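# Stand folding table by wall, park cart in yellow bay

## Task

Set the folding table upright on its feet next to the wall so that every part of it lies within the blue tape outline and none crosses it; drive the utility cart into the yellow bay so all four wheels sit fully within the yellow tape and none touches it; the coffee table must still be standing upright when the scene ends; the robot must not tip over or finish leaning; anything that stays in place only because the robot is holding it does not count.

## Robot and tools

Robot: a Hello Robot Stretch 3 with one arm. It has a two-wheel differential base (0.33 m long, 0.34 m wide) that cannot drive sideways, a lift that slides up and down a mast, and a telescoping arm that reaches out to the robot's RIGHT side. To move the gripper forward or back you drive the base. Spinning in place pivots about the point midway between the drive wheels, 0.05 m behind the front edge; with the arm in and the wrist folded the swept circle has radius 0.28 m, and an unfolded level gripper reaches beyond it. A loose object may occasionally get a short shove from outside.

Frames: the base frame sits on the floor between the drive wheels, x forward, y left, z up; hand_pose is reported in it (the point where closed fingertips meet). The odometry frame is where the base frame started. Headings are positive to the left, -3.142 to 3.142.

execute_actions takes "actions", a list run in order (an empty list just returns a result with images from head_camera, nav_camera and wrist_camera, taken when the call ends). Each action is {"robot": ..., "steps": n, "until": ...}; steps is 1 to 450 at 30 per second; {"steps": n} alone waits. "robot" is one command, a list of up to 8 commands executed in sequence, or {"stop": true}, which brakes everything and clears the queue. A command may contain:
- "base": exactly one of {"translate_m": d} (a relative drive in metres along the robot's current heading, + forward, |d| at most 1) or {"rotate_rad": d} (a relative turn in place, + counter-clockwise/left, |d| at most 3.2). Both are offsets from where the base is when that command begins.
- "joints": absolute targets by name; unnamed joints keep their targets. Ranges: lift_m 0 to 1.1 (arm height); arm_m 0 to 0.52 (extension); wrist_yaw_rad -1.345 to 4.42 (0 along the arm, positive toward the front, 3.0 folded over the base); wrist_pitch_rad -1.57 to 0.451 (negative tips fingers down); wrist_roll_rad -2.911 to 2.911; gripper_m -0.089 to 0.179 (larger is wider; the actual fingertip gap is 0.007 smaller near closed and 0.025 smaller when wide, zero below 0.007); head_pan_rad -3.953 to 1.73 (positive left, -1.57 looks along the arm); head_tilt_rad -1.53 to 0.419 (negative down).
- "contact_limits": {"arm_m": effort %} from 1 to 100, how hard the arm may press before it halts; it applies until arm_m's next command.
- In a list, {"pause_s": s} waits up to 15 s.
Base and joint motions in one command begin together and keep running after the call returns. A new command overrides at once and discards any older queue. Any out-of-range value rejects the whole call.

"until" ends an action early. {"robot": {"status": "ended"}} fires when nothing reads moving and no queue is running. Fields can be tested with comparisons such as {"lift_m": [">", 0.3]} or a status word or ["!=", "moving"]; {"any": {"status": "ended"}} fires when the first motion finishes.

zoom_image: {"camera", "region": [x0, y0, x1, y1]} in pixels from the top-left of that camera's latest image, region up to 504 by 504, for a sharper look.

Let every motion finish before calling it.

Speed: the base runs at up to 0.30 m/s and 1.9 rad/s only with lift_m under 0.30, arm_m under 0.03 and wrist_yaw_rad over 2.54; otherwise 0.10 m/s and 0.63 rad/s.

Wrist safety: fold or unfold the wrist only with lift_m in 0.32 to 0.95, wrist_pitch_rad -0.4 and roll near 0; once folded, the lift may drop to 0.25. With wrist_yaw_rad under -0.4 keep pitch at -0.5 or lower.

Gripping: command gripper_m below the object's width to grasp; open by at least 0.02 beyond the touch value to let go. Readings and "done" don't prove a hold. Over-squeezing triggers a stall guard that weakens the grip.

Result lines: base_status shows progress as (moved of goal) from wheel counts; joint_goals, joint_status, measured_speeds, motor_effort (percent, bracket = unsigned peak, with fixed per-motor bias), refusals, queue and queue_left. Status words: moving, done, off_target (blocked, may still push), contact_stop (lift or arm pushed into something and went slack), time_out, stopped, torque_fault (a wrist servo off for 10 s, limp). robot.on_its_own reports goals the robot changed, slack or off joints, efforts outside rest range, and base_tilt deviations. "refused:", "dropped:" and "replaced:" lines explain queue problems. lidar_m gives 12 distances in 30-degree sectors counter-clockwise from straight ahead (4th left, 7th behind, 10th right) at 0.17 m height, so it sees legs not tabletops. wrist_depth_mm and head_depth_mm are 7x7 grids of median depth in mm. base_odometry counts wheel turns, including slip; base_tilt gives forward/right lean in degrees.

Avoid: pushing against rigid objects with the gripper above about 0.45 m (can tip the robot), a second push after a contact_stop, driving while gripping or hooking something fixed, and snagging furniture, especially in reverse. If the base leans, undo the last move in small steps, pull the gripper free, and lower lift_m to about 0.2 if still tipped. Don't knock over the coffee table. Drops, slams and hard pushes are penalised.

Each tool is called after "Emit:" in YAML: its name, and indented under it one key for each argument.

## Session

Emit:
execute_actions:
  actions: []

Scene clock: 0.00 s.
robot.base_odometry: x=+0.000 y=+0.000 heading=+0.000 (m, m, rad; robot's odometry frame)
robot.turned_by_wheels: +0.000 (rad since the last result)
robot.turned_by_imu: +0.000 (rad since the last result)
robot.base_tilt: forward=+2.2 right=-1.4 (deg)
robot.lidar_m: 1.53 1.60 1.59 1.10 0.87 0.87 0.98 0.98 0.97 1.06 2.91 1.21
robot.head_depth_mm: 2044 2880 2909 2936 2926 1673 1526 / 2038 3065 3165 3170 3156 3003 2118 / 2034 2859 2937 2949 2946 2891 2295 / 2029 2555 2536 2512 2537 2534 2282 / 2016 2241 2198 2224 2246 2223 2176 / 1925 1988 1991 1999 2018 2003 2001 / 1820 1809 1801 1788 1797 1788 1800
robot.base_status: not_commanded
robot.joint_positions: lift_m=+0.567 arm_m=-0.002 wrist_yaw_rad=+2.797 wrist_pitch_rad=-0.527 wrist_roll_rad=-0.001 gripper_m=+0.037 head_pan_rad=+0.010 head_tilt_rad=+0.008
robot.joint_goals: lift_m=+0.567 arm_m=-0.002 wrist_yaw_rad=+2.797 wrist_pitch_rad=-0.527 wrist_roll_rad=-0.001 gripper_m=+0.037 head_pan_rad=+0.010 head_tilt_rad=+0.008
robot.joint_status: lift_m=not_commanded arm_m=not_commanded wrist_yaw_rad=not_commanded wrist_pitch_rad=not_commanded wrist_roll_rad=not_commanded gripper_m=not_commanded head_pan_rad=not_commanded head_tilt_rad=not_commanded
robot.measured_speeds: translate_m=+0.000 rotate_rad=+0.000 lift_m=+0.000 arm_m=+0.000 wrist_yaw_rad=+0.000 wrist_pitch_rad=+0.000 wrist_roll_rad=+0.000 head_pan_rad=+0.000 head_tilt_rad=+0.000
robot: refusals=0 queue=idle queue_left=0
robot.motor_effort: left_wheel=+0 right_wheel=-1 lift_m=+34 arm_m=+0 wrist_yaw_rad=+0 wrist_pitch_rad=+6 wrist_roll_rad=+0 gripper_m=+0 head_pan_rad=+0 head_tilt_rad=+1 (%)
robot.hand_pose: x=+0.0495 y=+0.0544 z=+0.5563 quat_wxyz=(+0.299, +0.703, +0.065, +0.642) (m; robot's base frame)
robot.wrist_depth_mm: 897 - - - - - - / 955 - - - - - - / - - - - - - - / - - - - - - - / - 876 937 916 909 959 935 / 751 806 - 784 803 818 822 / 670 - 671 699 696 724 723
pictures: head_camera (sideways: a quarter turn clockwise sets it upright), nav_camera (sideways: a quarter turn counterclockwise sets it upright), wrist_camera
Images, in order (width x height): head_camera 896x504, nav_camera 672x504, wrist_camera 644x364.

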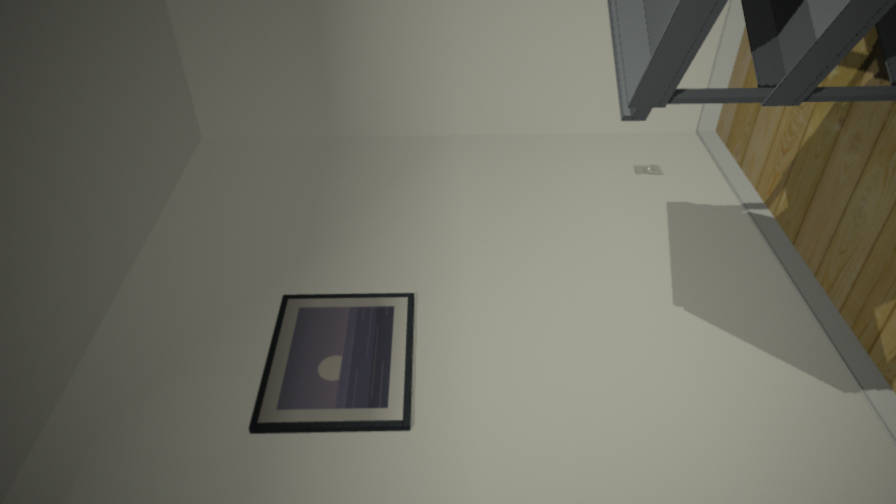

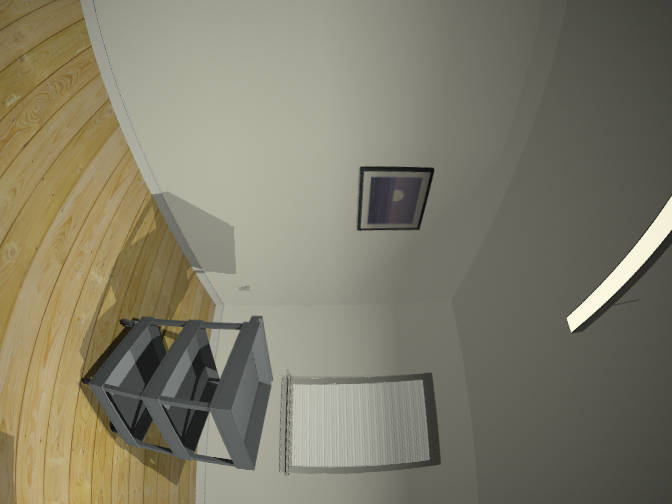

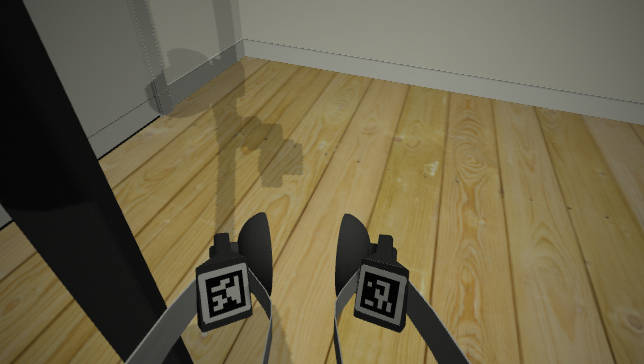

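Similar layout. Stow and look.

Emit:
execute_actions:
  actions:
    - {"robot":[{"joints":{"wrist_pitch_rad":-0.4,"wrist_yaw_rad":3.15,"gripper_m":0,"head_pan_rad":-1.05,"head_tilt_rad":-0.65}},{"joints":{"lift_m":0.25}}],"steps":450,"until":{"robot":{"status":"ended"}}}

Scene clock: 4.97 s.
robot.base_odometry: x=+0.000 y=+0.000 heading=+0.000 (m, m, rad; robot's odometry frame)
robot.turned_by_wheels: +0.000 (rad since the last result)
robot.turned_by_imu: +0.001 (rad since the last result)
robot.base_tilt: forward=+2.3 right=-1.3 (deg)
robot.lidar_m: 1.53 1.60 1.59 1.10 0.87 0.87 0.98 0.98 0.97 1.06 2.89 1.21
robot.head_depth_mm: 3089 1882 2658 2109 1696 1421 1220 / 2910 2206 2788 2104 1694 1417 1218 / 2792 3153 2801 2122 1705 1425 1216 / 2719 3026 2817 2119 1701 1418 1225 / 2637 2950 2851 2136 1718 1424 1219 / 2518 2777 2847 2154 1715 1436 1226 / 2453 2697 2824 1999 1722 1426 1232
robot.base_status: not_commanded
robot.joint_positions: lift_m=+0.250 arm_m=-0.002 wrist_yaw_rad=+3.147 wrist_pitch_rad=-0.419 wrist_roll_rad=-0.001 gripper_m=+0.000 head_pan_rad=-1.043 head_tilt_rad=-0.641
robot.joint_goals: lift_m=+0.250 arm_m=-0.002 wrist_yaw_rad=+3.150 wrist_pitch_rad=-0.400 wrist_roll_rad=-0.001 gripper_m=+0.000 head_pan_rad=-1.050 head_tilt_rad=-0.650
robot.joint_status: lift_m=done arm_m=not_commanded wrist_yaw_rad=done wrist_pitch_rad=done wrist_roll_rad=not_commanded gripper_m=done head_pan_rad=done head_tilt_rad=done
robot.measured_speeds: translate_m=+0.000 rotate_rad=+0.000 lift_m=+0.000 arm_m=+0.000 wrist_yaw_rad=+0.000 wrist_pitch_rad=+0.000 wrist_roll_rad=+0.000 head_pan_rad=+0.000 head_tilt_rad=+0.000
robot: refusals=0 queue=done queue_left=0
robot.motor_effort: left_wheel=+0(0) right_wheel=-1(1) lift_m=+22(35) arm_m=+0(1) wrist_yaw_rad=+2(1) wrist_pitch_rad=+9(9) wrist_roll_rad=+1(0) gripper_m=-2(79) head_pan_rad=-2(36) head_tilt_rad=-3(30) (%)
robot.hand_pose: x=-0.0225 y=+0.0817 z=+0.2628 quat_wxyz=(+0.145, +0.690, +0.149, +0.693) (m; robot's base frame)
robot.wrist_depth_mm: 690 805 - - - - - / 731 863 - - - - - / 747 830 - 892 891 912 958 / 640 664 - 689 689 712 738 / 531 533 546 604 568 573 586 / 464 - - - 477 489 494 / - - - - 421 420 422
pictures: head_camera (sideways: a quarter turn clockwise sets it upright), nav_camera (sideways: a quarter turn counterclockwise sets it upright), wrist_camera
Images, in order (width x height): head_camera 896x504, nav_camera 672x504, wrist_camera 644x364.

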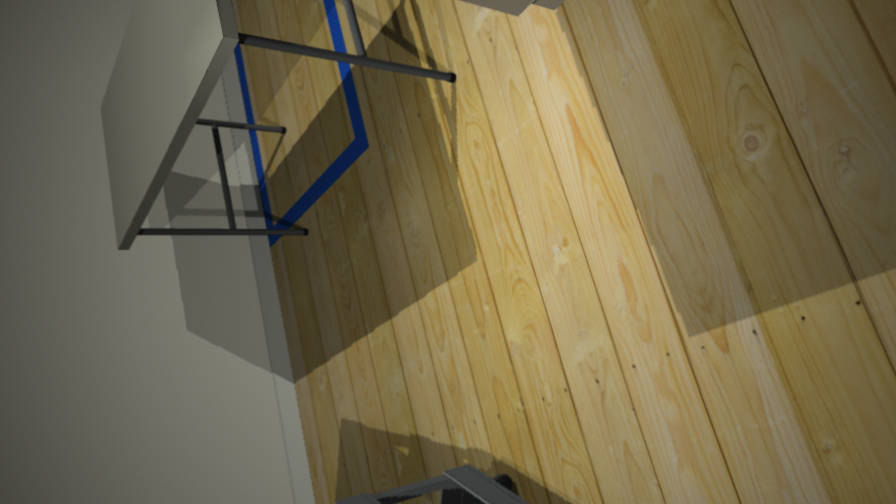

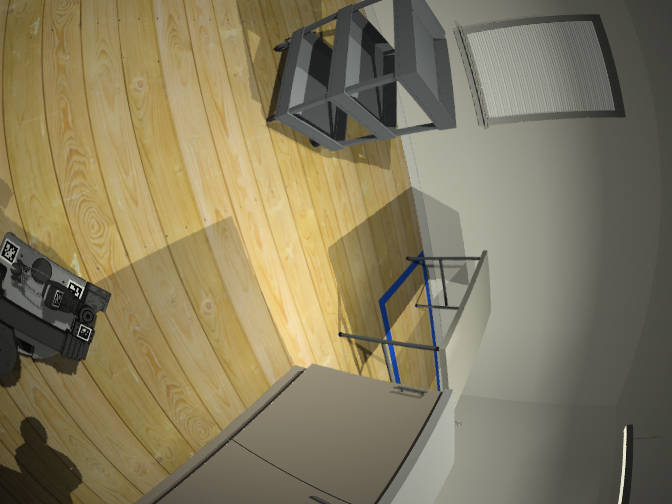

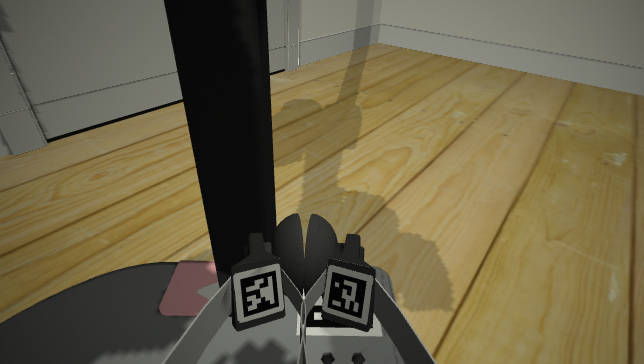

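Emit:
execute_actions:
  actions:
    - {"robot":[{"base":{"rotate_rad":-1.07},"joints":{"head_pan_rad":0,"head_tilt_rad":-1.2}},{"base":{"translate_m":1.0}},{"base":{"translate_m":0.5}},{"base":{"rotate_rad":-1.135}},{"base":{"translate_m":0.3}}],"steps":450,"until":{"robot":{"status":"ended"}}}
    - {"steps":450,"until":{"robot":{"status":"ended"}}}

Scene clock: 20.87 s.
robot.base_odometry: x=+0.543 y=-1.557 heading=-2.205 (m, m, rad; robot's odometry frame)
robot.turned_by_wheels: -2.205 (rad since the last result)
robot.turned_by_imu: -2.228 (rad since the last result)
robot.base_tilt: forward=+2.2 right=-1.4 (deg)
robot.lidar_m: 0.22 1.99 1.28 1.07 1.55 0.98 0.91 2.61 2.36 0.49 0.50 0.22
robot.head_depth_mm: 1752 1600 1468 1360 1269 1188 1124 / 1745 1601 1474 1348 1272 1209 1100 / 737 670 615 570 1246 1215 - / 731 666 615 571 1252 1219 - / 729 671 616 572 1253 1218 - / 733 671 618 573 1253 1198 - / 731 672 619 573 1252 1196 1135
robot.base_status: done (translate_m +0.3000 of +0.3000)
robot.joint_positions: lift_m=+0.250 arm_m=-0.002 wrist_yaw_rad=+3.148 wrist_pitch_rad=-0.419 wrist_roll_rad=-0.001 gripper_m=+0.000 head_pan_rad=-0.007 head_tilt_rad=-1.186
robot.joint_goals: lift_m=+0.250 arm_m=-0.002 wrist_yaw_rad=+3.150 wrist_pitch_rad=-0.400 wrist_roll_rad=-0.001 gripper_m=+0.000 head_pan_rad=+0.000 head_tilt_rad=-1.200
robot.joint_status: lift_m=done arm_m=not_commanded wrist_yaw_rad=done wrist_pitch_rad=done wrist_roll_rad=not_commanded gripper_m=done head_pan_rad=done head_tilt_rad=done
robot.measured_speeds: translate_m=+0.000 rotate_rad=+0.000 lift_m=+0.000 arm_m=+0.000 wrist_yaw_rad=+0.000 wrist_pitch_rad=+0.000 wrist_roll_rad=+0.000 head_pan_rad=+0.000 head_tilt_rad=+0.000
robot: refusals=0 queue=done queue_left=0
robot.motor_effort: left_wheel=+1(8) right_wheel=-3(10) lift_m=+23(22) arm_m=-1(1) wrist_yaw_rad=+2(2) wrist_pitch_rad=+8(9) wrist_roll_rad=+1(0) gripper_m=-2(2) head_pan_rad=+2(35) head_tilt_rad=-5(29) (%)
robot.hand_pose: x=-0.0227 y=+0.0817 z=+0.2628 quat_wxyz=(+0.145, +0.690, +0.150, +0.693) (m; robot's base frame)
robot.wrist_depth_mm: - - - - - - - / - - - - - - - / 817 830 - 881 899 921 955 / 644 664 - 690 706 710 727 / 535 536 547 596 571 583 578 / 466 - - - 481 485 490 / - - - - 418 415 421
pictures: head_camera (sideways: a quarter turn clockwise sets it upright), nav_camera (sideways: a quarter turn counterclockwise sets it upright), wrist_camera
Images, in order (width x height): head_camera 896x504, nav_camera 672x504, wrist_camera 644x364.

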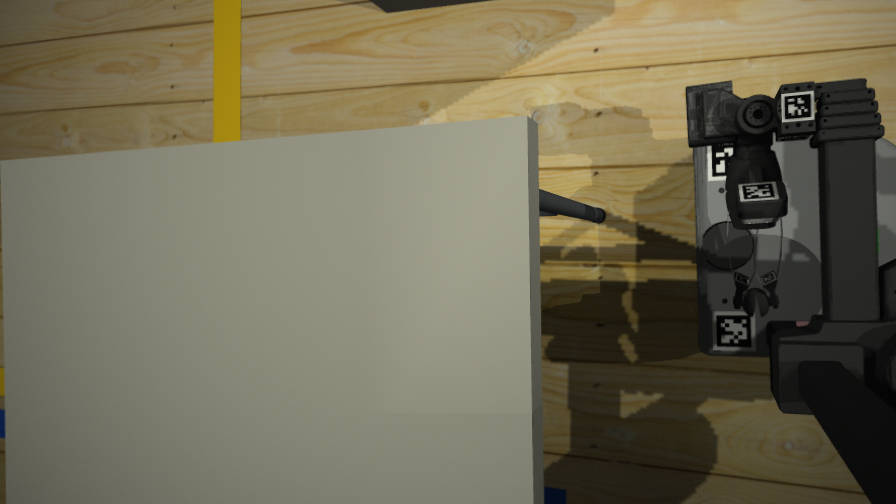

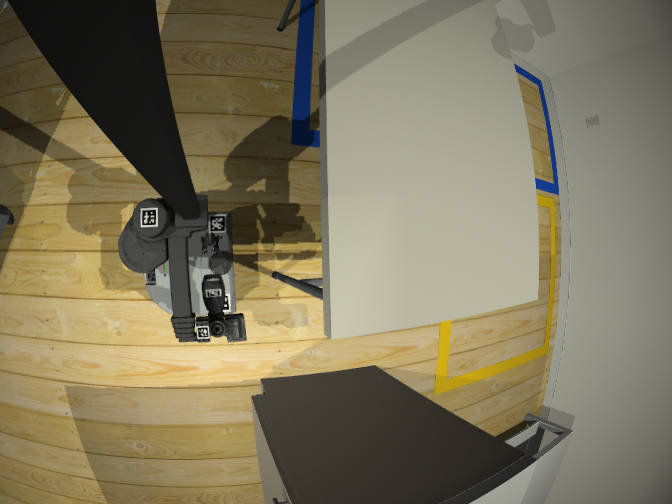

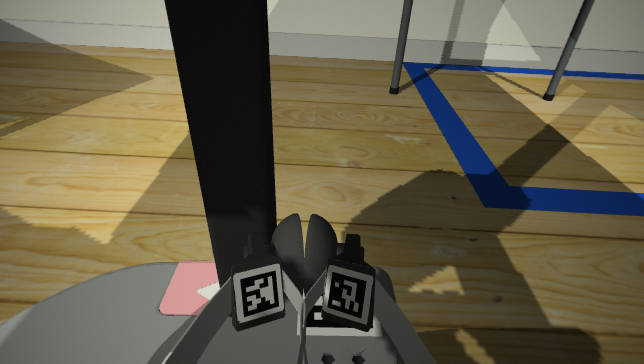

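Emit:
execute_actions:
  actions:
    - {"robot":[{"base":{"translate_m":-0.15}},{"base":{"rotate_rad":-0.55}},{"base":{"translate_m":0.21}},{"base":{"rotate_rad":0.55}},{"base":{"translate_m":0.10}},{"base":{"translate_m":0.03}},{"base":{"translate_m":0.6}}],"steps":450,"until":{"robot":{"status":"ended"}}}
    - {"steps":450,"until":{"robot":{"status":"ended"}}}

Scene clock: 35.60 s.
robot.base_odometry: x=+0.005 y=-2.104 heading=-2.205 (m, m, rad; robot's odometry frame)
robot.turned_by_wheels: +0.000 (rad since the last result)
robot.turned_by_imu: +0.007 (rad since the last result)
robot.base_tilt: forward=+2.1 right=-1.4 (deg)
robot.lidar_m: 1.53 0.57 1.59 1.27 1.63 1.99 1.68 0.54 0.41 0.49 1.36 1.57
robot.head_depth_mm: 1664 1588 1464 1364 1273 1192 1116 / 1675 1597 1477 1365 1273 1208 1101 / 1672 1605 1479 1377 1272 1213 - / 1678 1600 1467 1372 1269 509 - / 1687 1595 1479 1374 533 499 - / 1685 1612 1482 573 534 500 482 / 1690 1613 619 574 535 500 478
robot.base_status: done (translate_m +0.5999 of +0.6000)
robot.joint_positions: lift_m=+0.250 arm_m=-0.002 wrist_yaw_rad=+3.148 wrist_pitch_rad=-0.419 wrist_roll_rad=-0.001 gripper_m=+0.000 head_pan_rad=-0.006 head_tilt_rad=-1.186
robot.joint_goals: lift_m=+0.250 arm_m=-0.002 wrist_yaw_rad=+3.150 wrist_pitch_rad=-0.400 wrist_roll_rad=-0.001 gripper_m=+0.000 head_pan_rad=+0.000 head_tilt_rad=-1.200
robot.joint_status: lift_m=done arm_m=not_commanded wrist_yaw_rad=done wrist_pitch_rad=done wrist_roll_rad=not_commanded gripper_m=done head_pan_rad=done head_tilt_rad=done
robot.measured_speeds: translate_m=+0.000 rotate_rad=+0.000 lift_m=+0.000 arm_m=+0.000 wrist_yaw_rad=+0.000 wrist_pitch_rad=+0.000 wrist_roll_rad=+0.000 head_pan_rad=+0.000 head_tilt_rad=+0.000
robot: refusals=0 queue=done queue_left=0
robot.motor_effort: left_wheel=+6(14) right_wheel=+8(19) lift_m=+22(23) arm_m=-1(1) wrist_yaw_rad=+1(1) wrist_pitch_rad=+8(9) wrist_roll_rad=+0(0) gripper_m=-2(2) head_pan_rad=+3(3) head_tilt_rad=-6(5) (%)
robot.hand_pose: x=-0.0227 y=+0.0817 z=+0.2628 quat_wxyz=(+0.145, +0.690, +0.150, +0.693) (m; robot's base frame)
robot.wrist_depth_mm: - - - - - - - / - - - - - - 88 / 827 836 - 861 912 929 90 / 659 667 - 686 695 710 96 / 538 548 551 597 570 535 107 / 466 - - - 476 128 478 / - - - - 421 142 422
pictures: head_camera (sideways: a quarter turn clockwise sets it upright), nav_camera (sideways: a quarter turn counterclockwise sets it upright), wrist_camera
Images, in order (width x height): head_camera 896x504, nav_camera 672x504, wrist_camera 644x364.

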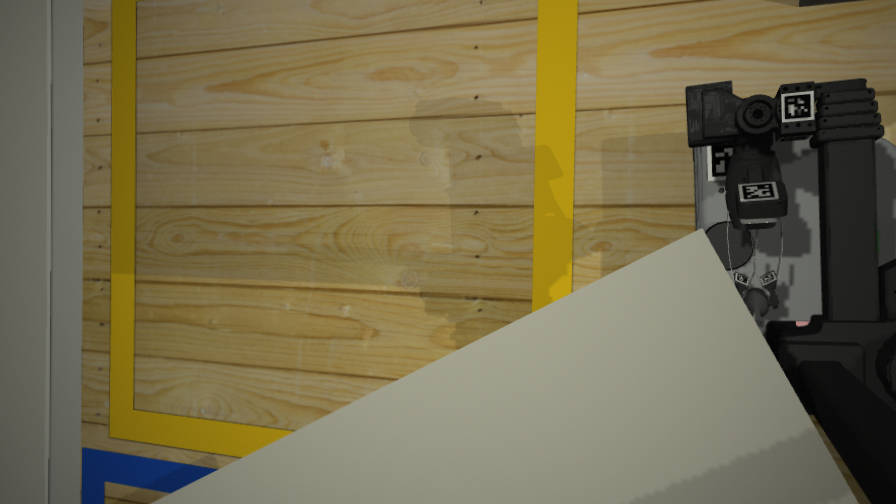

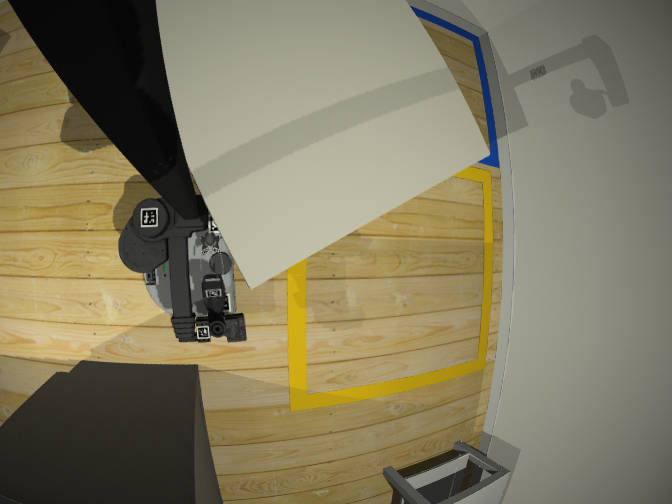

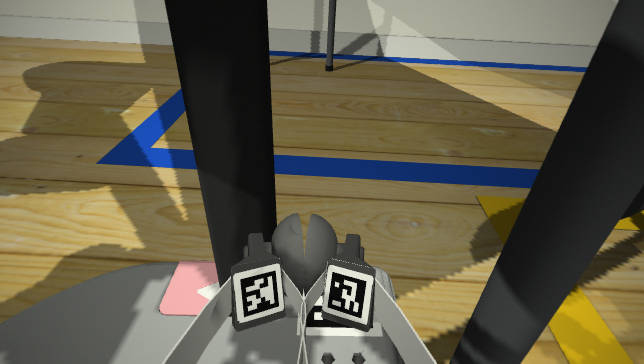

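Emit:
execute_actions:
  actions:
    - {"robot":[{"base":{"rotate_rad":0.42}},{"base":{"translate_m":0.35}},{"base":{"rotate_rad":0.3}},{"base":{"translate_m":0.3}}],"steps":450,"until":{"robot":{"status":"ended"}}}

Scene clock: 43.87 s.
robot.base_odometry: x=-0.044 y=-2.745 heading=-1.485 (m, m, rad; robot's odometry frame)
robot.turned_by_wheels: +0.720 (rad since the last result)
robot.turned_by_imu: +0.736 (rad since the last result)
robot.base_tilt: forward=+2.2 right=-1.4 (deg)
robot.lidar_m: 1.15 1.18 1.17 1.10 2.31 2.19 0.99 1.23 1.51 1.16 1.00 1.00
robot.head_depth_mm: 1131 1336 1453 1362 1269 1193 1117 / 1231 1456 1472 1367 1271 1207 1109 / 1359 1567 1471 1366 1278 859 - / 1509 1598 1480 590 533 504 - / 1615 687 617 572 533 499 - / 1518 670 619 572 534 500 - / 1380 671 619 573 534 501 1121
robot.base_status: done (translate_m +0.2999 of +0.3000)
robot.joint_positions: lift_m=+0.250 arm_m=-0.002 wrist_yaw_rad=+3.149 wrist_pitch_rad=-0.419 wrist_roll_rad=-0.001 gripper_m=+0.000 head_pan_rad=-0.006 head_tilt_rad=-1.187
robot.joint_goals: lift_m=+0.250 arm_m=-0.002 wrist_yaw_rad=+3.150 wrist_pitch_rad=-0.400 wrist_roll_rad=-0.001 gripper_m=+0.000 head_pan_rad=+0.000 head_tilt_rad=-1.200
robot.joint_status: lift_m=done arm_m=not_commanded wrist_yaw_rad=done wrist_pitch_rad=done wrist_roll_rad=not_commanded gripper_m=done head_pan_rad=done head_tilt_rad=done
robot.measured_speeds: translate_m=+0.000 rotate_rad=+0.000 lift_m=+0.000 arm_m=+0.000 wrist_yaw_rad=+0.000 wrist_pitch_rad=+0.000 wrist_roll_rad=+0.000 head_pan_rad=+0.000 head_tilt_rad=+0.000
robot: refusals=0 queue=done queue_left=0
robot.motor_effort: left_wheel=+3(15) right_wheel=+10(23) lift_m=+23(22) arm_m=-1(1) wrist_yaw_rad=+1(1) wrist_pitch_rad=+9(8) wrist_roll_rad=+0(0) gripper_m=-2(2) head_pan_rad=+3(2) head_tilt_rad=-6(6) (%)
robot.hand_pose: x=-0.0228 y=+0.0817 z=+0.2629 quat_wxyz=(+0.145, +0.690, +0.150, +0.693) (m; robot's base frame)
robot.wrist_depth_mm: - - - - - - 927 / - - - - - - 966 / 823 843 - 882 909 923 929 / 651 655 - 683 682 715 722 / 531 542 550 609 572 571 583 / 462 - - - 481 487 490 / - - - - 419 413 88
pictures: head_camera (sideways: a quarter turn clockwise sets it upright), nav_camera (sideways: a quarter turn counterclockwise sets it upright), wrist_camera
Images, in order (width x height): head_camera 896x504, nav_camera 672x504, wrist_camera 644x364.

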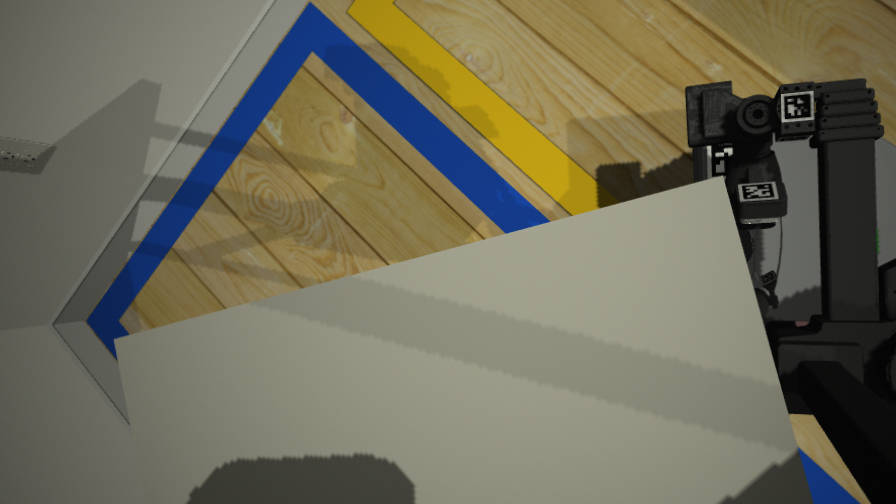

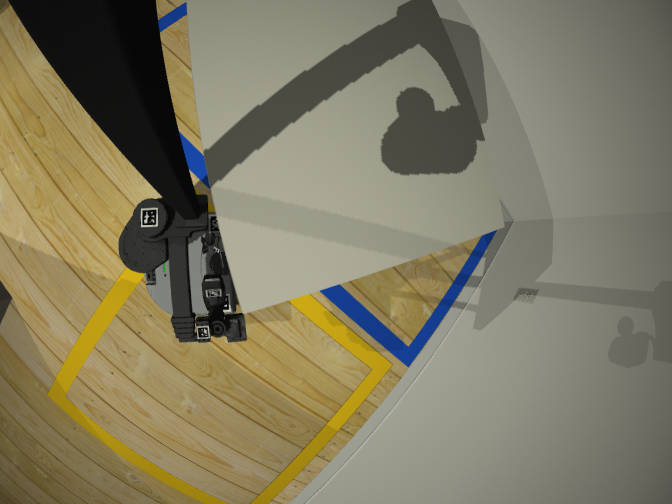

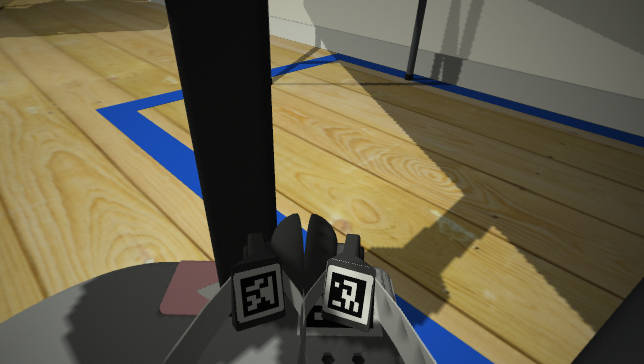

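Emit:
execute_actions:
  actions:
    - {"robot":[{"base":{"rotate_rad":0.3}},{"base":{"translate_m":0.22}},{"base":{"rotate_rad":0.25}},{"base":{"translate_m":0.19}},{"base":{"translate_m":-0.3},"joints":{"head_pan_rad":0.5,"head_tilt_rad":-1.1}}],"steps":450,"until":{"robot":{"status":"ended"}}}

Scene clock: 55.27 s.
robot.base_odometry: x=-0.027 y=-2.860 heading=-0.935 (m, m, rad; robot's odometry frame)
robot.turned_by_wheels: +0.550 (rad since the last result)
robot.turned_by_imu: +0.557 (rad since the last result)
robot.base_tilt: forward=+2.1 right=-1.3 (deg)
robot.lidar_m: 0.36 1.09 1.05 1.06 2.33 1.11 1.44 1.58 1.06 0.92 0.92 0.36
robot.head_depth_mm: 820 727 654 595 1271 1199 1113 / 821 728 654 610 1292 1199 1136 / 823 731 658 621 1303 1198 1144 / 827 731 657 1369 1303 1204 - / 827 733 661 1408 1304 1212 - / 829 735 662 1432 1301 1200 - / 830 735 682 1427 1309 1210 1151
robot.base_status: done (translate_m -0.3000 of -0.3000)
robot.joint_positions: lift_m=+0.250 arm_m=-0.002 wrist_yaw_rad=+3.149 wrist_pitch_rad=-0.419 wrist_roll_rad=-0.001 gripper_m=+0.000 head_pan_rad=+0.493 head_tilt_rad=-1.099
robot.joint_goals: lift_m=+0.250 arm_m=-0.002 wrist_yaw_rad=+3.150 wrist_pitch_rad=-0.400 wrist_roll_rad=-0.001 gripper_m=+0.000 head_pan_rad=+0.500 head_tilt_rad=-1.100
robot.joint_status: lift_m=done arm_m=not_commanded wrist_yaw_rad=done wrist_pitch_rad=done wrist_roll_rad=not_commanded gripper_m=done head_pan_rad=done head_tilt_rad=done
robot.measured_speeds: translate_m=+0.000 rotate_rad=+0.000 lift_m=+0.000 arm_m=+0.000 wrist_yaw_rad=+0.000 wrist_pitch_rad=+0.000 wrist_roll_rad=+0.000 head_pan_rad=+0.000 head_tilt_rad=+0.000
robot: refusals=0 queue=done queue_left=0
robot.motor_effort: left_wheel=-2(12) right_wheel=+1(32) lift_m=+23(23) arm_m=-1(1) wrist_yaw_rad=+1(1) wrist_pitch_rad=+9(8) wrist_roll_rad=+0(0) gripper_m=-2(2) head_pan_rad=+4(28) head_tilt_rad=+0(11) (%)
robot.hand_pose: x=-0.0228 y=+0.0817 z=+0.2629 quat_wxyz=(+0.145, +0.690, +0.150, +0.693) (m; robot's base frame)
robot.wrist_depth_mm: - - - - - - - / - - - - - - - / 823 848 - 889 904 936 945 / 649 658 - 675 696 714 729 / 539 541 545 593 565 577 579 / 467 - - - 479 485 496 / - - - - 421 418 423
pictures: head_camera (sideways: a quarter turn clockwise sets it upright), nav_camera (sideways: a quarter turn counterclockwise sets it upright), wrist_camera
Images, in order (width x height): head_camera 896x504, nav_camera 672x504, wrist_camera 644x364.

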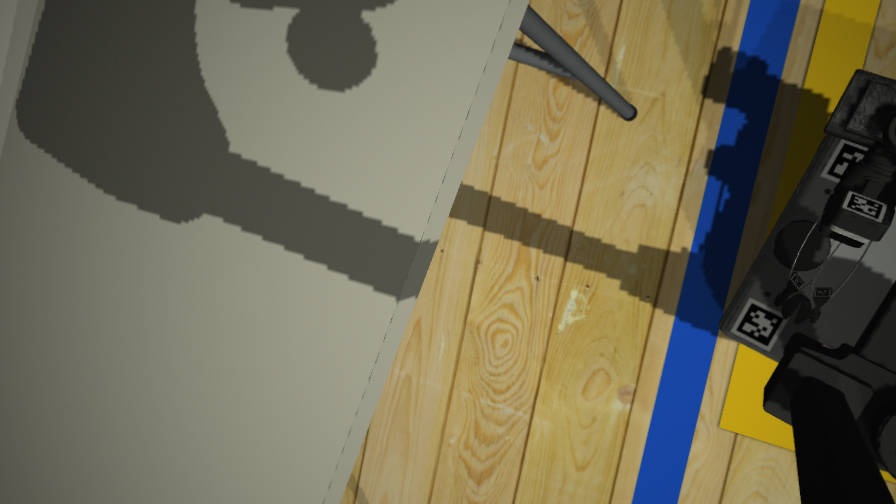

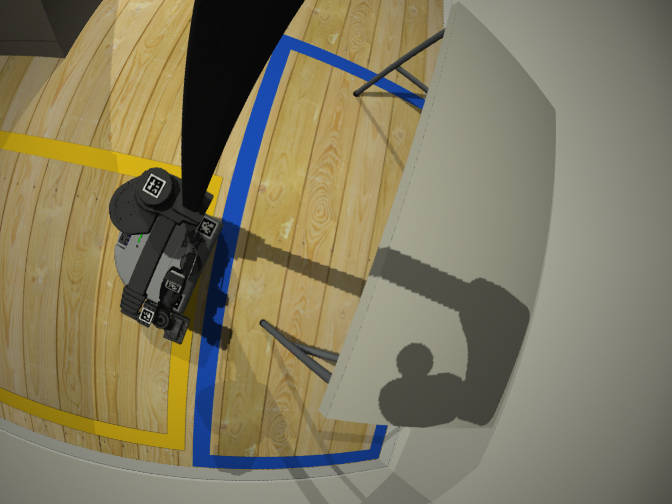

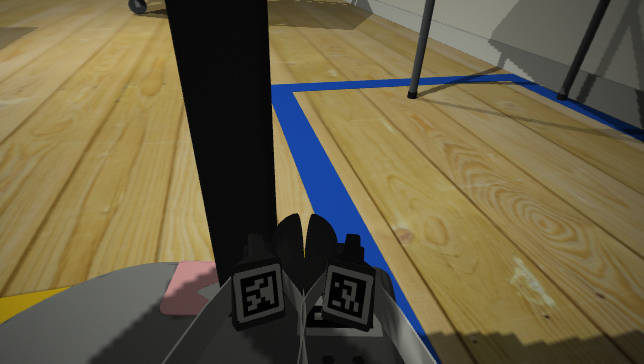

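Emit:
execute_actions:
  actions:
    - {"robot":[{"base":{"translate_m":-0.13}},{"base":{"rotate_rad":1.82},"joints":{"head_pan_rad":-1.5,"head_tilt_rad":-1.0}},{"base":{"translate_m":0.89}},{"joints":{"lift_m":0.33}},{"joints":{"wrist_yaw_rad":0,"gripper_m":0.15}},{"joints":{"wrist_pitch_rad":0,"lift_m":0.12,"arm_m":0.12}}],"steps":450,"until":{"robot":{"status":"ended"}}}
    - {"steps":300,"until":{"robot":{"status":"ended"}}}

Scene clock: 71.70 s.
robot.base_odometry: x=+0.460 y=-2.067 heading=+0.885 (m, m, rad; robot's odometry frame)
robot.turned_by_wheels: +1.820 (rad since the last result)
robot.turned_by_imu: +1.856 (rad since the last result)
robot.base_tilt: forward=+2.2 right=-1.4 (deg)
robot.lidar_m: 1.34 1.59 0.76 0.73 0.76 1.92 1.85 1.18 1.26 0.65 1.26 1.72
robot.head_depth_mm: 968 823 762 1496 1343 1214 1123 / 970 825 1615 1507 1346 1218 - / 1026 827 1209 1485 1348 1191 - / 1173 1327 1652 1514 1351 1217 - / 1183 1412 1652 1513 1353 1227 1117 / 1196 1421 1655 1516 1359 1223 1116 / 1198 1431 1662 1515 1351 1225 1114
robot.base_status: done (translate_m +0.8900 of +0.8900)
robot.joint_positions: lift_m=+0.120 arm_m=+0.120 wrist_yaw_rad=+0.002 wrist_pitch_rad=-0.022 wrist_roll_rad=-0.001 gripper_m=+0.150 head_pan_rad=-1.493 head_tilt_rad=-1.001
robot.joint_goals: lift_m=+0.120 arm_m=+0.120 wrist_yaw_rad=+0.000 wrist_pitch_rad=+0.000 wrist_roll_rad=-0.001 gripper_m=+0.150 head_pan_rad=-1.500 head_tilt_rad=-1.000
robot.joint_status: lift_m=done arm_m=done wrist_yaw_rad=done wrist_pitch_rad=done wrist_roll_rad=not_commanded gripper_m=done head_pan_rad=done head_tilt_rad=done
robot.measured_speeds: translate_m=+0.000 rotate_rad=+0.000 lift_m=+0.000 arm_m=+0.000 wrist_yaw_rad=+0.000 wrist_pitch_rad=+0.000 wrist_roll_rad=+0.000 head_pan_rad=+0.000 head_tilt_rad=+0.000
robot: refusals=0 queue=done queue_left=0
robot.motor_effort: left_wheel=-2(7) right_wheel=+1(9) lift_m=+23(46) arm_m=+5(5) wrist_yaw_rad=-2(2) wrist_pitch_rad=+10(11) wrist_roll_rad=+0(0) gripper_m=+1(81) head_pan_rad=-3(35) head_tilt_rad=+0(9) (%)
robot.hand_pose: x=-0.0209 y=-0.5203 z=+0.2293 quat_wxyz=(+0.708, +0.009, -0.706, -0.007) (m; robot's base frame)
robot.wrist_depth_mm: 778 784 791 781 790 817 820 / 802 793 836 745 822 836 842 / 818 817 832 775 841 854 854 / 816 851 862 795 861 869 907 / 800 871 820 747 862 917 887 / 601 583 585 529 607 - 613 / 411 448 451 437 464 449 477
pictures: head_camera (sideways: a quarter turn clockwise sets it upright), nav_camera (sideways: a quarter turn counterclockwise sets it upright), wrist_camera
Images, in order (width x height): head_camera 896x504, nav_camera 672x504, wrist_camera 644x364.

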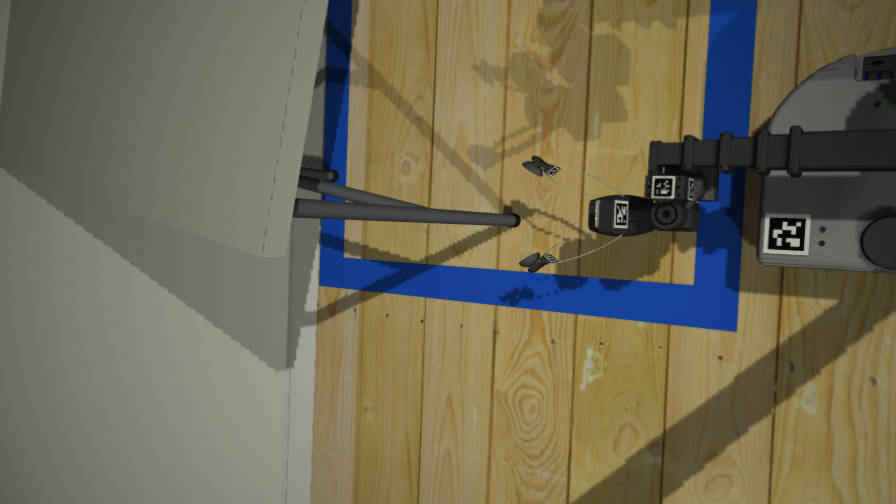

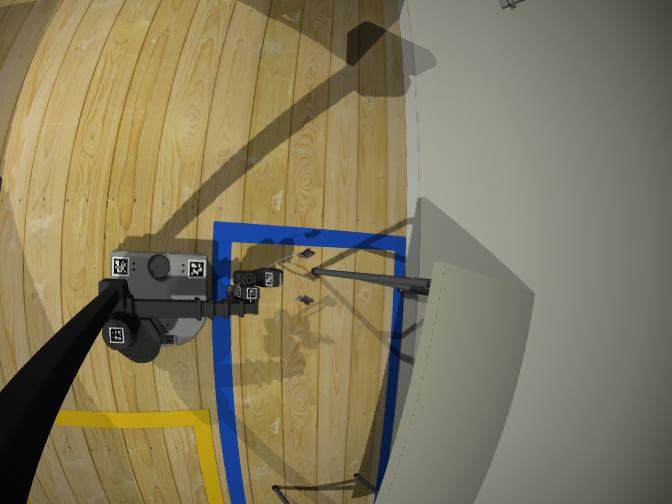

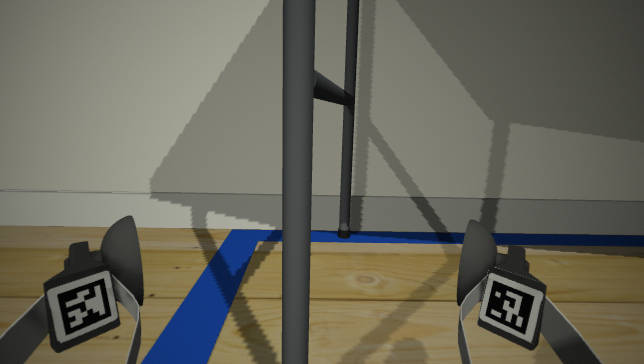

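Emit:
execute_actions:
  actions:
    - {"robot":[{"joints":{"arm_m":0.275}},{"joints":{"gripper_m":-0.03}},{"joints":{"arm_m":0.06}},{"joints":{"gripper_m":0.15}}],"steps":450,"until":{"robot":{"status":"ended"}}}

Scene clock: 81.33 s.
robot.base_odometry: x=+0.460 y=-2.067 heading=+0.885 (m, m, rad; robot's odometry frame)
robot.turned_by_wheels: +0.000 (rad since the last result)
robot.turned_by_imu: +0.002 (rad since the last result)
robot.base_tilt: forward=+2.2 right=-1.3 (deg)
robot.lidar_m: 1.34 1.60 0.76 0.73 0.76 1.91 1.85 1.47 1.26 0.43 1.26 1.72
robot.head_depth_mm: 1084 822 714 664 1343 1217 1123 / 1091 823 718 666 1341 1226 - / 1094 827 717 675 1334 1252 - / 1173 1361 1626 1487 1360 1217 - / 1182 1421 1653 1512 1349 1222 1120 / 1195 1426 1648 1510 1356 1220 1114 / 1198 1440 1672 1523 1358 1231 1122
robot.base_status: done (translate_m +0.8900 of +0.8900)
robot.joint_positions: lift_m=+0.120 arm_m=+0.060 wrist_yaw_rad=-0.008 wrist_pitch_rad=-0.023 wrist_roll_rad=-0.001 gripper_m=+0.150 head_pan_rad=-1.493 head_tilt_rad=-1.001
robot.joint_goals: lift_m=+0.120 arm_m=+0.060 wrist_yaw_rad=-0.005 wrist_pitch_rad=+0.000 wrist_roll_rad=-0.001 gripper_m=+0.150 head_pan_rad=-1.500 head_tilt_rad=-1.000
robot.joint_status: lift_m=done arm_m=done wrist_yaw_rad=done wrist_pitch_rad=done wrist_roll_rad=not_commanded gripper_m=done head_pan_rad=done head_tilt_rad=done
robot.measured_speeds: translate_m=+0.000 rotate_rad=+0.000 lift_m=+0.000 arm_m=+0.000 wrist_yaw_rad=+0.000 wrist_pitch_rad=+0.000 wrist_roll_rad=+0.000 head_pan_rad=+0.000 head_tilt_rad=+0.000
robot: refusals=0 queue=done queue_left=0
robot.motor_effort: left_wheel=-2(5) right_wheel=+3(16) lift_m=+25(25) arm_m=-5(23) wrist_yaw_rad=+2(22) wrist_pitch_rad=+10(10) wrist_roll_rad=+0(1) gripper_m=+0(100) head_pan_rad=-4(3) head_tilt_rad=+0(0) (%)
robot.hand_pose: x=-0.0236 y=-0.4609 z=+0.2292 quat_wxyz=(+0.708, +0.005, -0.706, -0.011) (m; robot's base frame)
robot.wrist_depth_mm: 840 844 840 115 862 880 890 / 839 849 869 118 902 907 911 / 875 886 884 122 936 914 936 / 895 880 912 127 943 974 966 / 800 880 838 131 878 935 916 / 602 580 584 136 602 - 620 / 412 444 455 141 461 446 474
pictures: head_camera (sideways: a quarter turn clockwise sets it upright), nav_camera (sideways: a quarter turn counterclockwise sets it upright), wrist_camera
Images, in order (width x height): head_camera 896x504, nav_camera 672x504, wrist_camera 644x364.

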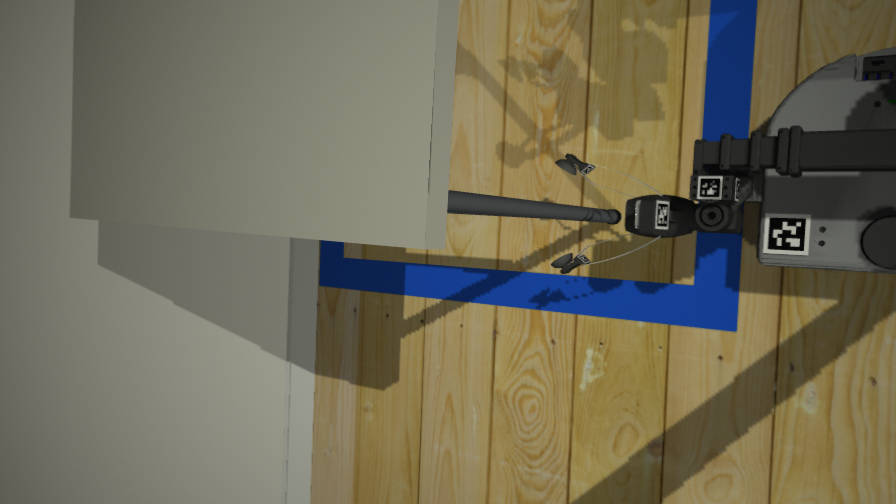

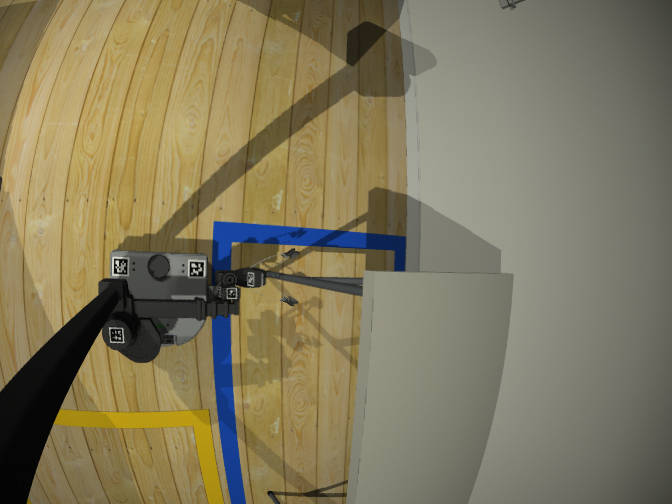

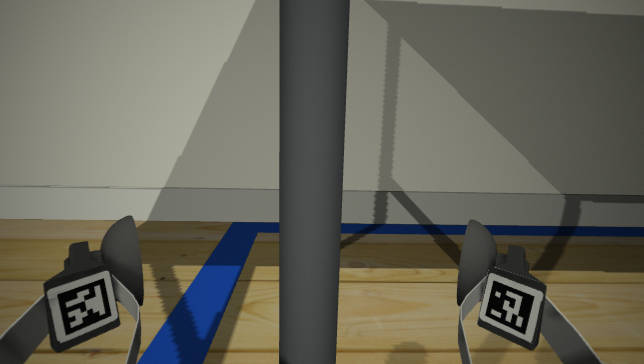

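Emit:
execute_actions:
  actions:
    - {"robot":[{"joints":{"arm_m":0.0,"wrist_pitch_rad":-0.4,"lift_m":0.29,"head_pan_rad":0.15,"head_tilt_rad":-0.8}},{"joints":{"wrist_yaw_rad":2.6}},{"base":{"translate_m":0.45}}],"steps":450,"until":{"robot":{"status":"ended"}}}

Scene clock: 89.67 s.
robot.base_odometry: x=+0.745 y=-1.719 heading=+0.885 (m, m, rad; robot's odometry frame)
robot.turned_by_wheels: +0.000 (rad since the last result)
robot.turned_by_imu: +0.004 (rad since the last result)
robot.base_tilt: forward=+2.2 right=-1.4 (deg)
robot.lidar_m: 0.89 1.03 2.65 0.74 0.76 2.12 1.64 0.64 1.06 1.21 1.25 1.72
robot.head_depth_mm: 2075 2459 2128 1753 1495 1295 1147 / 1303 1538 1650 1707 1498 1295 1155 / 1357 1127 1388 1639 1507 1297 1150 / 1361 980 1318 1523 1494 1304 1153 / 1328 1134 1405 1636 1502 1311 1157 / 2214 1187 1459 1737 1503 1308 1155 / 2338 2593 2182 1772 1511 1315 1162
robot.base_status: done (translate_m +0.4500 of +0.4500)
robot.joint_positions: lift_m=+0.290 arm_m=+0.000 wrist_yaw_rad=+2.598 wrist_pitch_rad=-0.416 wrist_roll_rad=-0.001 gripper_m=+0.150 head_pan_rad=+0.143 head_tilt_rad=-0.803
robot.joint_goals: lift_m=+0.290 arm_m=+0.000 wrist_yaw_rad=+2.600 wrist_pitch_rad=-0.400 wrist_roll_rad=-0.001 gripper_m=+0.150 head_pan_rad=+0.150 head_tilt_rad=-0.800
robot.joint_status: lift_m=done arm_m=done wrist_yaw_rad=done wrist_pitch_rad=done wrist_roll_rad=not_commanded gripper_m=done head_pan_rad=done head_tilt_rad=done
robot.measured_speeds: translate_m=+0.000 rotate_rad=+0.000 lift_m=+0.000 arm_m=+0.000 wrist_yaw_rad=+0.000 wrist_pitch_rad=+0.000 wrist_roll_rad=+0.000 head_pan_rad=+0.000 head_tilt_rad=+0.000
robot: refusals=0 queue=done queue_left=0
robot.motor_effort: left_wheel=-2(5) right_wheel=+1(7) lift_m=+44(47) arm_m=-4(9) wrist_yaw_rad=+2(1) wrist_pitch_rad=+7(11) wrist_roll_rad=+1(0) gripper_m=+1(1) head_pan_rad=+3(34) head_tilt_rad=+0(14) (%)
robot.hand_pose: x=+0.0950 y=+0.0470 z=+0.3028 quat_wxyz=(+0.327, +0.705, -0.045, +0.628) (m; robot's base frame)
robot.wrist_depth_mm: - - - - - - - / - - - - - - 871 / 858 925 952 984 999 - - / 698 733 757 762 776 789 793 / 594 619 611 622 634 655 658 / 514 511 513 519 525 - 543 / - - 442 453 456 450 466
pictures: head_camera (sideways: a quarter turn clockwise sets it upright), nav_camera (sideways: a quarter turn counterclockwise sets it upright), wrist_camera
Images, in order (width x height): head_camera 896x504, nav_camera 672x504, wrist_camera 644x364.

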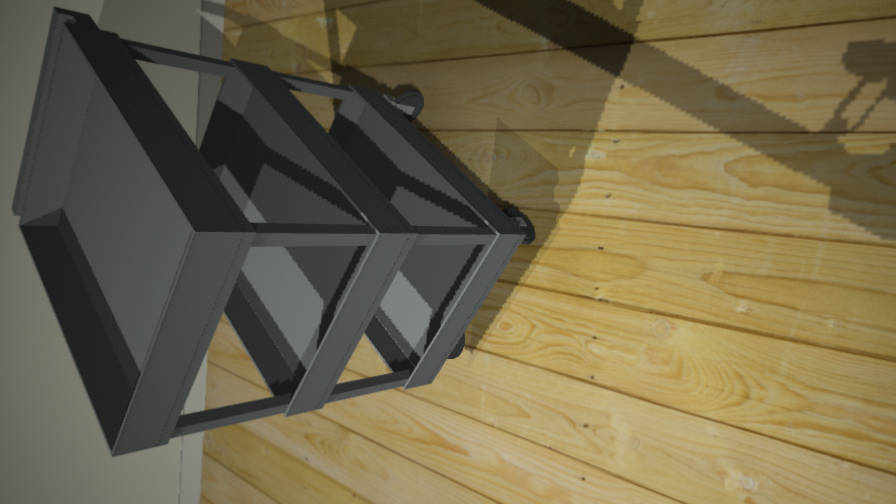

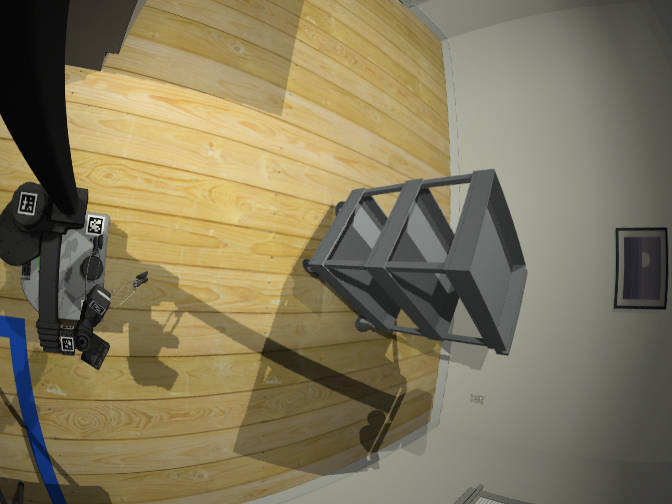

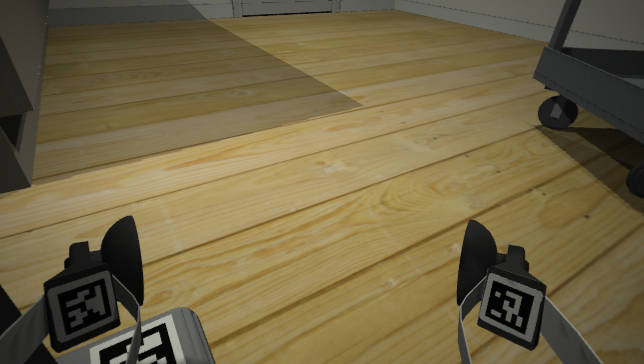

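Emit:
execute_actions:
  actions:
    - {"robot":[{"base":{"rotate_rad":0.26}},{"base":{"translate_m":0.5}},{"joints":{"wrist_yaw_rad":1.57,"wrist_pitch_rad":0,"lift_m":0.22,"head_pan_rad":-0.3,"head_tilt_rad":-1.1},"base":{"translate_m":0.1}}],"steps":450,"until":{"robot":{"status":"ended"}}}

Scene clock: 97.17 s.
robot.base_odometry: x=+0.993 y=-1.172 heading=+1.144 (m, m, rad; robot's odometry frame)
robot.turned_by_wheels: +0.260 (rad since the last result)
robot.turned_by_imu: +0.268 (rad since the last result)
robot.base_tilt: forward=+2.2 right=-1.4 (deg)
robot.lidar_m: 0.35 0.62 2.40 1.36 0.93 1.16 1.20 1.21 1.37 1.37 1.58 0.31
robot.head_depth_mm: 744 1009 1580 1431 1304 1202 1110 / 749 662 963 1397 1295 1205 - / 747 663 594 795 1270 1210 - / 750 664 593 885 1185 1200 - / 753 666 596 914 1278 1204 1140 / 757 666 610 944 1307 1207 1115 / 714 668 904 1397 1320 1200 1122
robot.base_status: done (translate_m +0.1000 of +0.1000)
robot.joint_positions: lift_m=+0.220 arm_m=+0.000 wrist_yaw_rad=+1.573 wrist_pitch_rad=-0.022 wrist_roll_rad=-0.001 gripper_m=+0.150 head_pan_rad=-0.293 head_tilt_rad=-1.087
robot.joint_goals: lift_m=+0.220 arm_m=+0.000 wrist_yaw_rad=+1.570 wrist_pitch_rad=+0.000 wrist_roll_rad=-0.001 gripper_m=+0.150 head_pan_rad=-0.300 head_tilt_rad=-1.100
robot.joint_status: lift_m=done arm_m=done wrist_yaw_rad=done wrist_pitch_rad=done wrist_roll_rad=not_commanded gripper_m=done head_pan_rad=done head_tilt_rad=done
robot.measured_speeds: translate_m=+0.000 rotate_rad=+0.000 lift_m=+0.000 arm_m=+0.000 wrist_yaw_rad=+0.000 wrist_pitch_rad=+0.000 wrist_roll_rad=+0.000 head_pan_rad=+0.000 head_tilt_rad=+0.000
robot: refusals=0 queue=done queue_left=0
robot.motor_effort: left_wheel=-2(7) right_wheel=+2(8) lift_m=+22(44) arm_m=-4(4) wrist_yaw_rad=-3(4) wrist_pitch_rad=+10(12) wrist_roll_rad=+0(0) gripper_m=+0(0) head_pan_rad=-3(26) head_tilt_rad=-5(21) (%)
robot.hand_pose: x=+0.2343 y=-0.1447 z=+0.3293 quat_wxyz=(+0.506, +0.506, -0.493, +0.495) (m; robot's base frame)
robot.wrist_depth_mm: - 357 262 201 264 375 - / - 510 631 211 563 522 - / - - - 217 - - - / - - - 224 - - - / - 600 658 232 711 688 - / 834 401 494 241 497 - 840 / 551 575 317 246 339 592 639
pictures: head_camera (sideways: a quarter turn clockwise sets it upright), nav_camera (sideways: a quarter turn counterclockwise sets it upright), wrist_camera
Images, in order (width x height): head_camera 896x504, nav_camera 672x504, wrist_camera 644x364.

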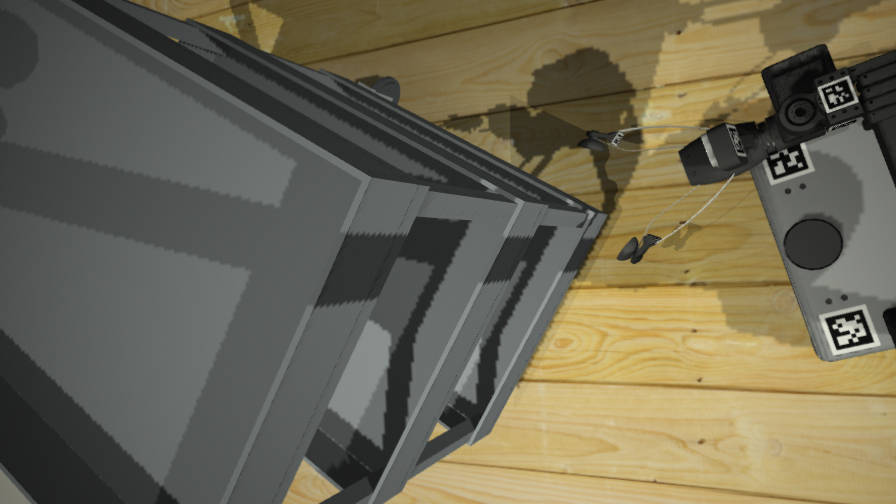

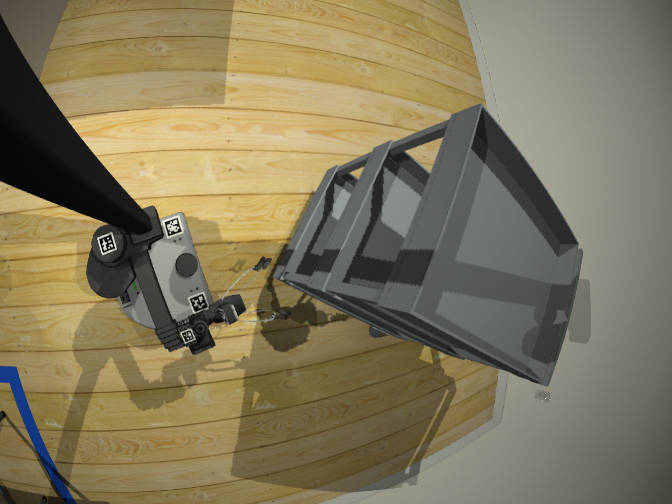

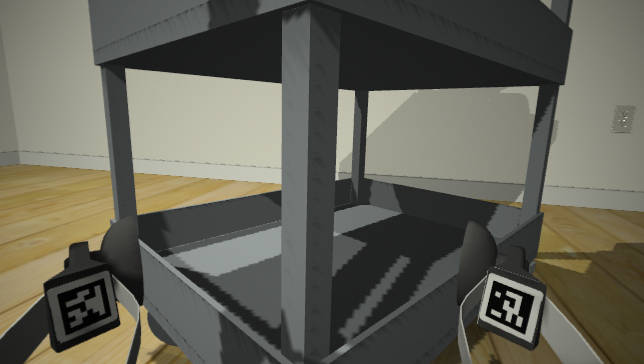

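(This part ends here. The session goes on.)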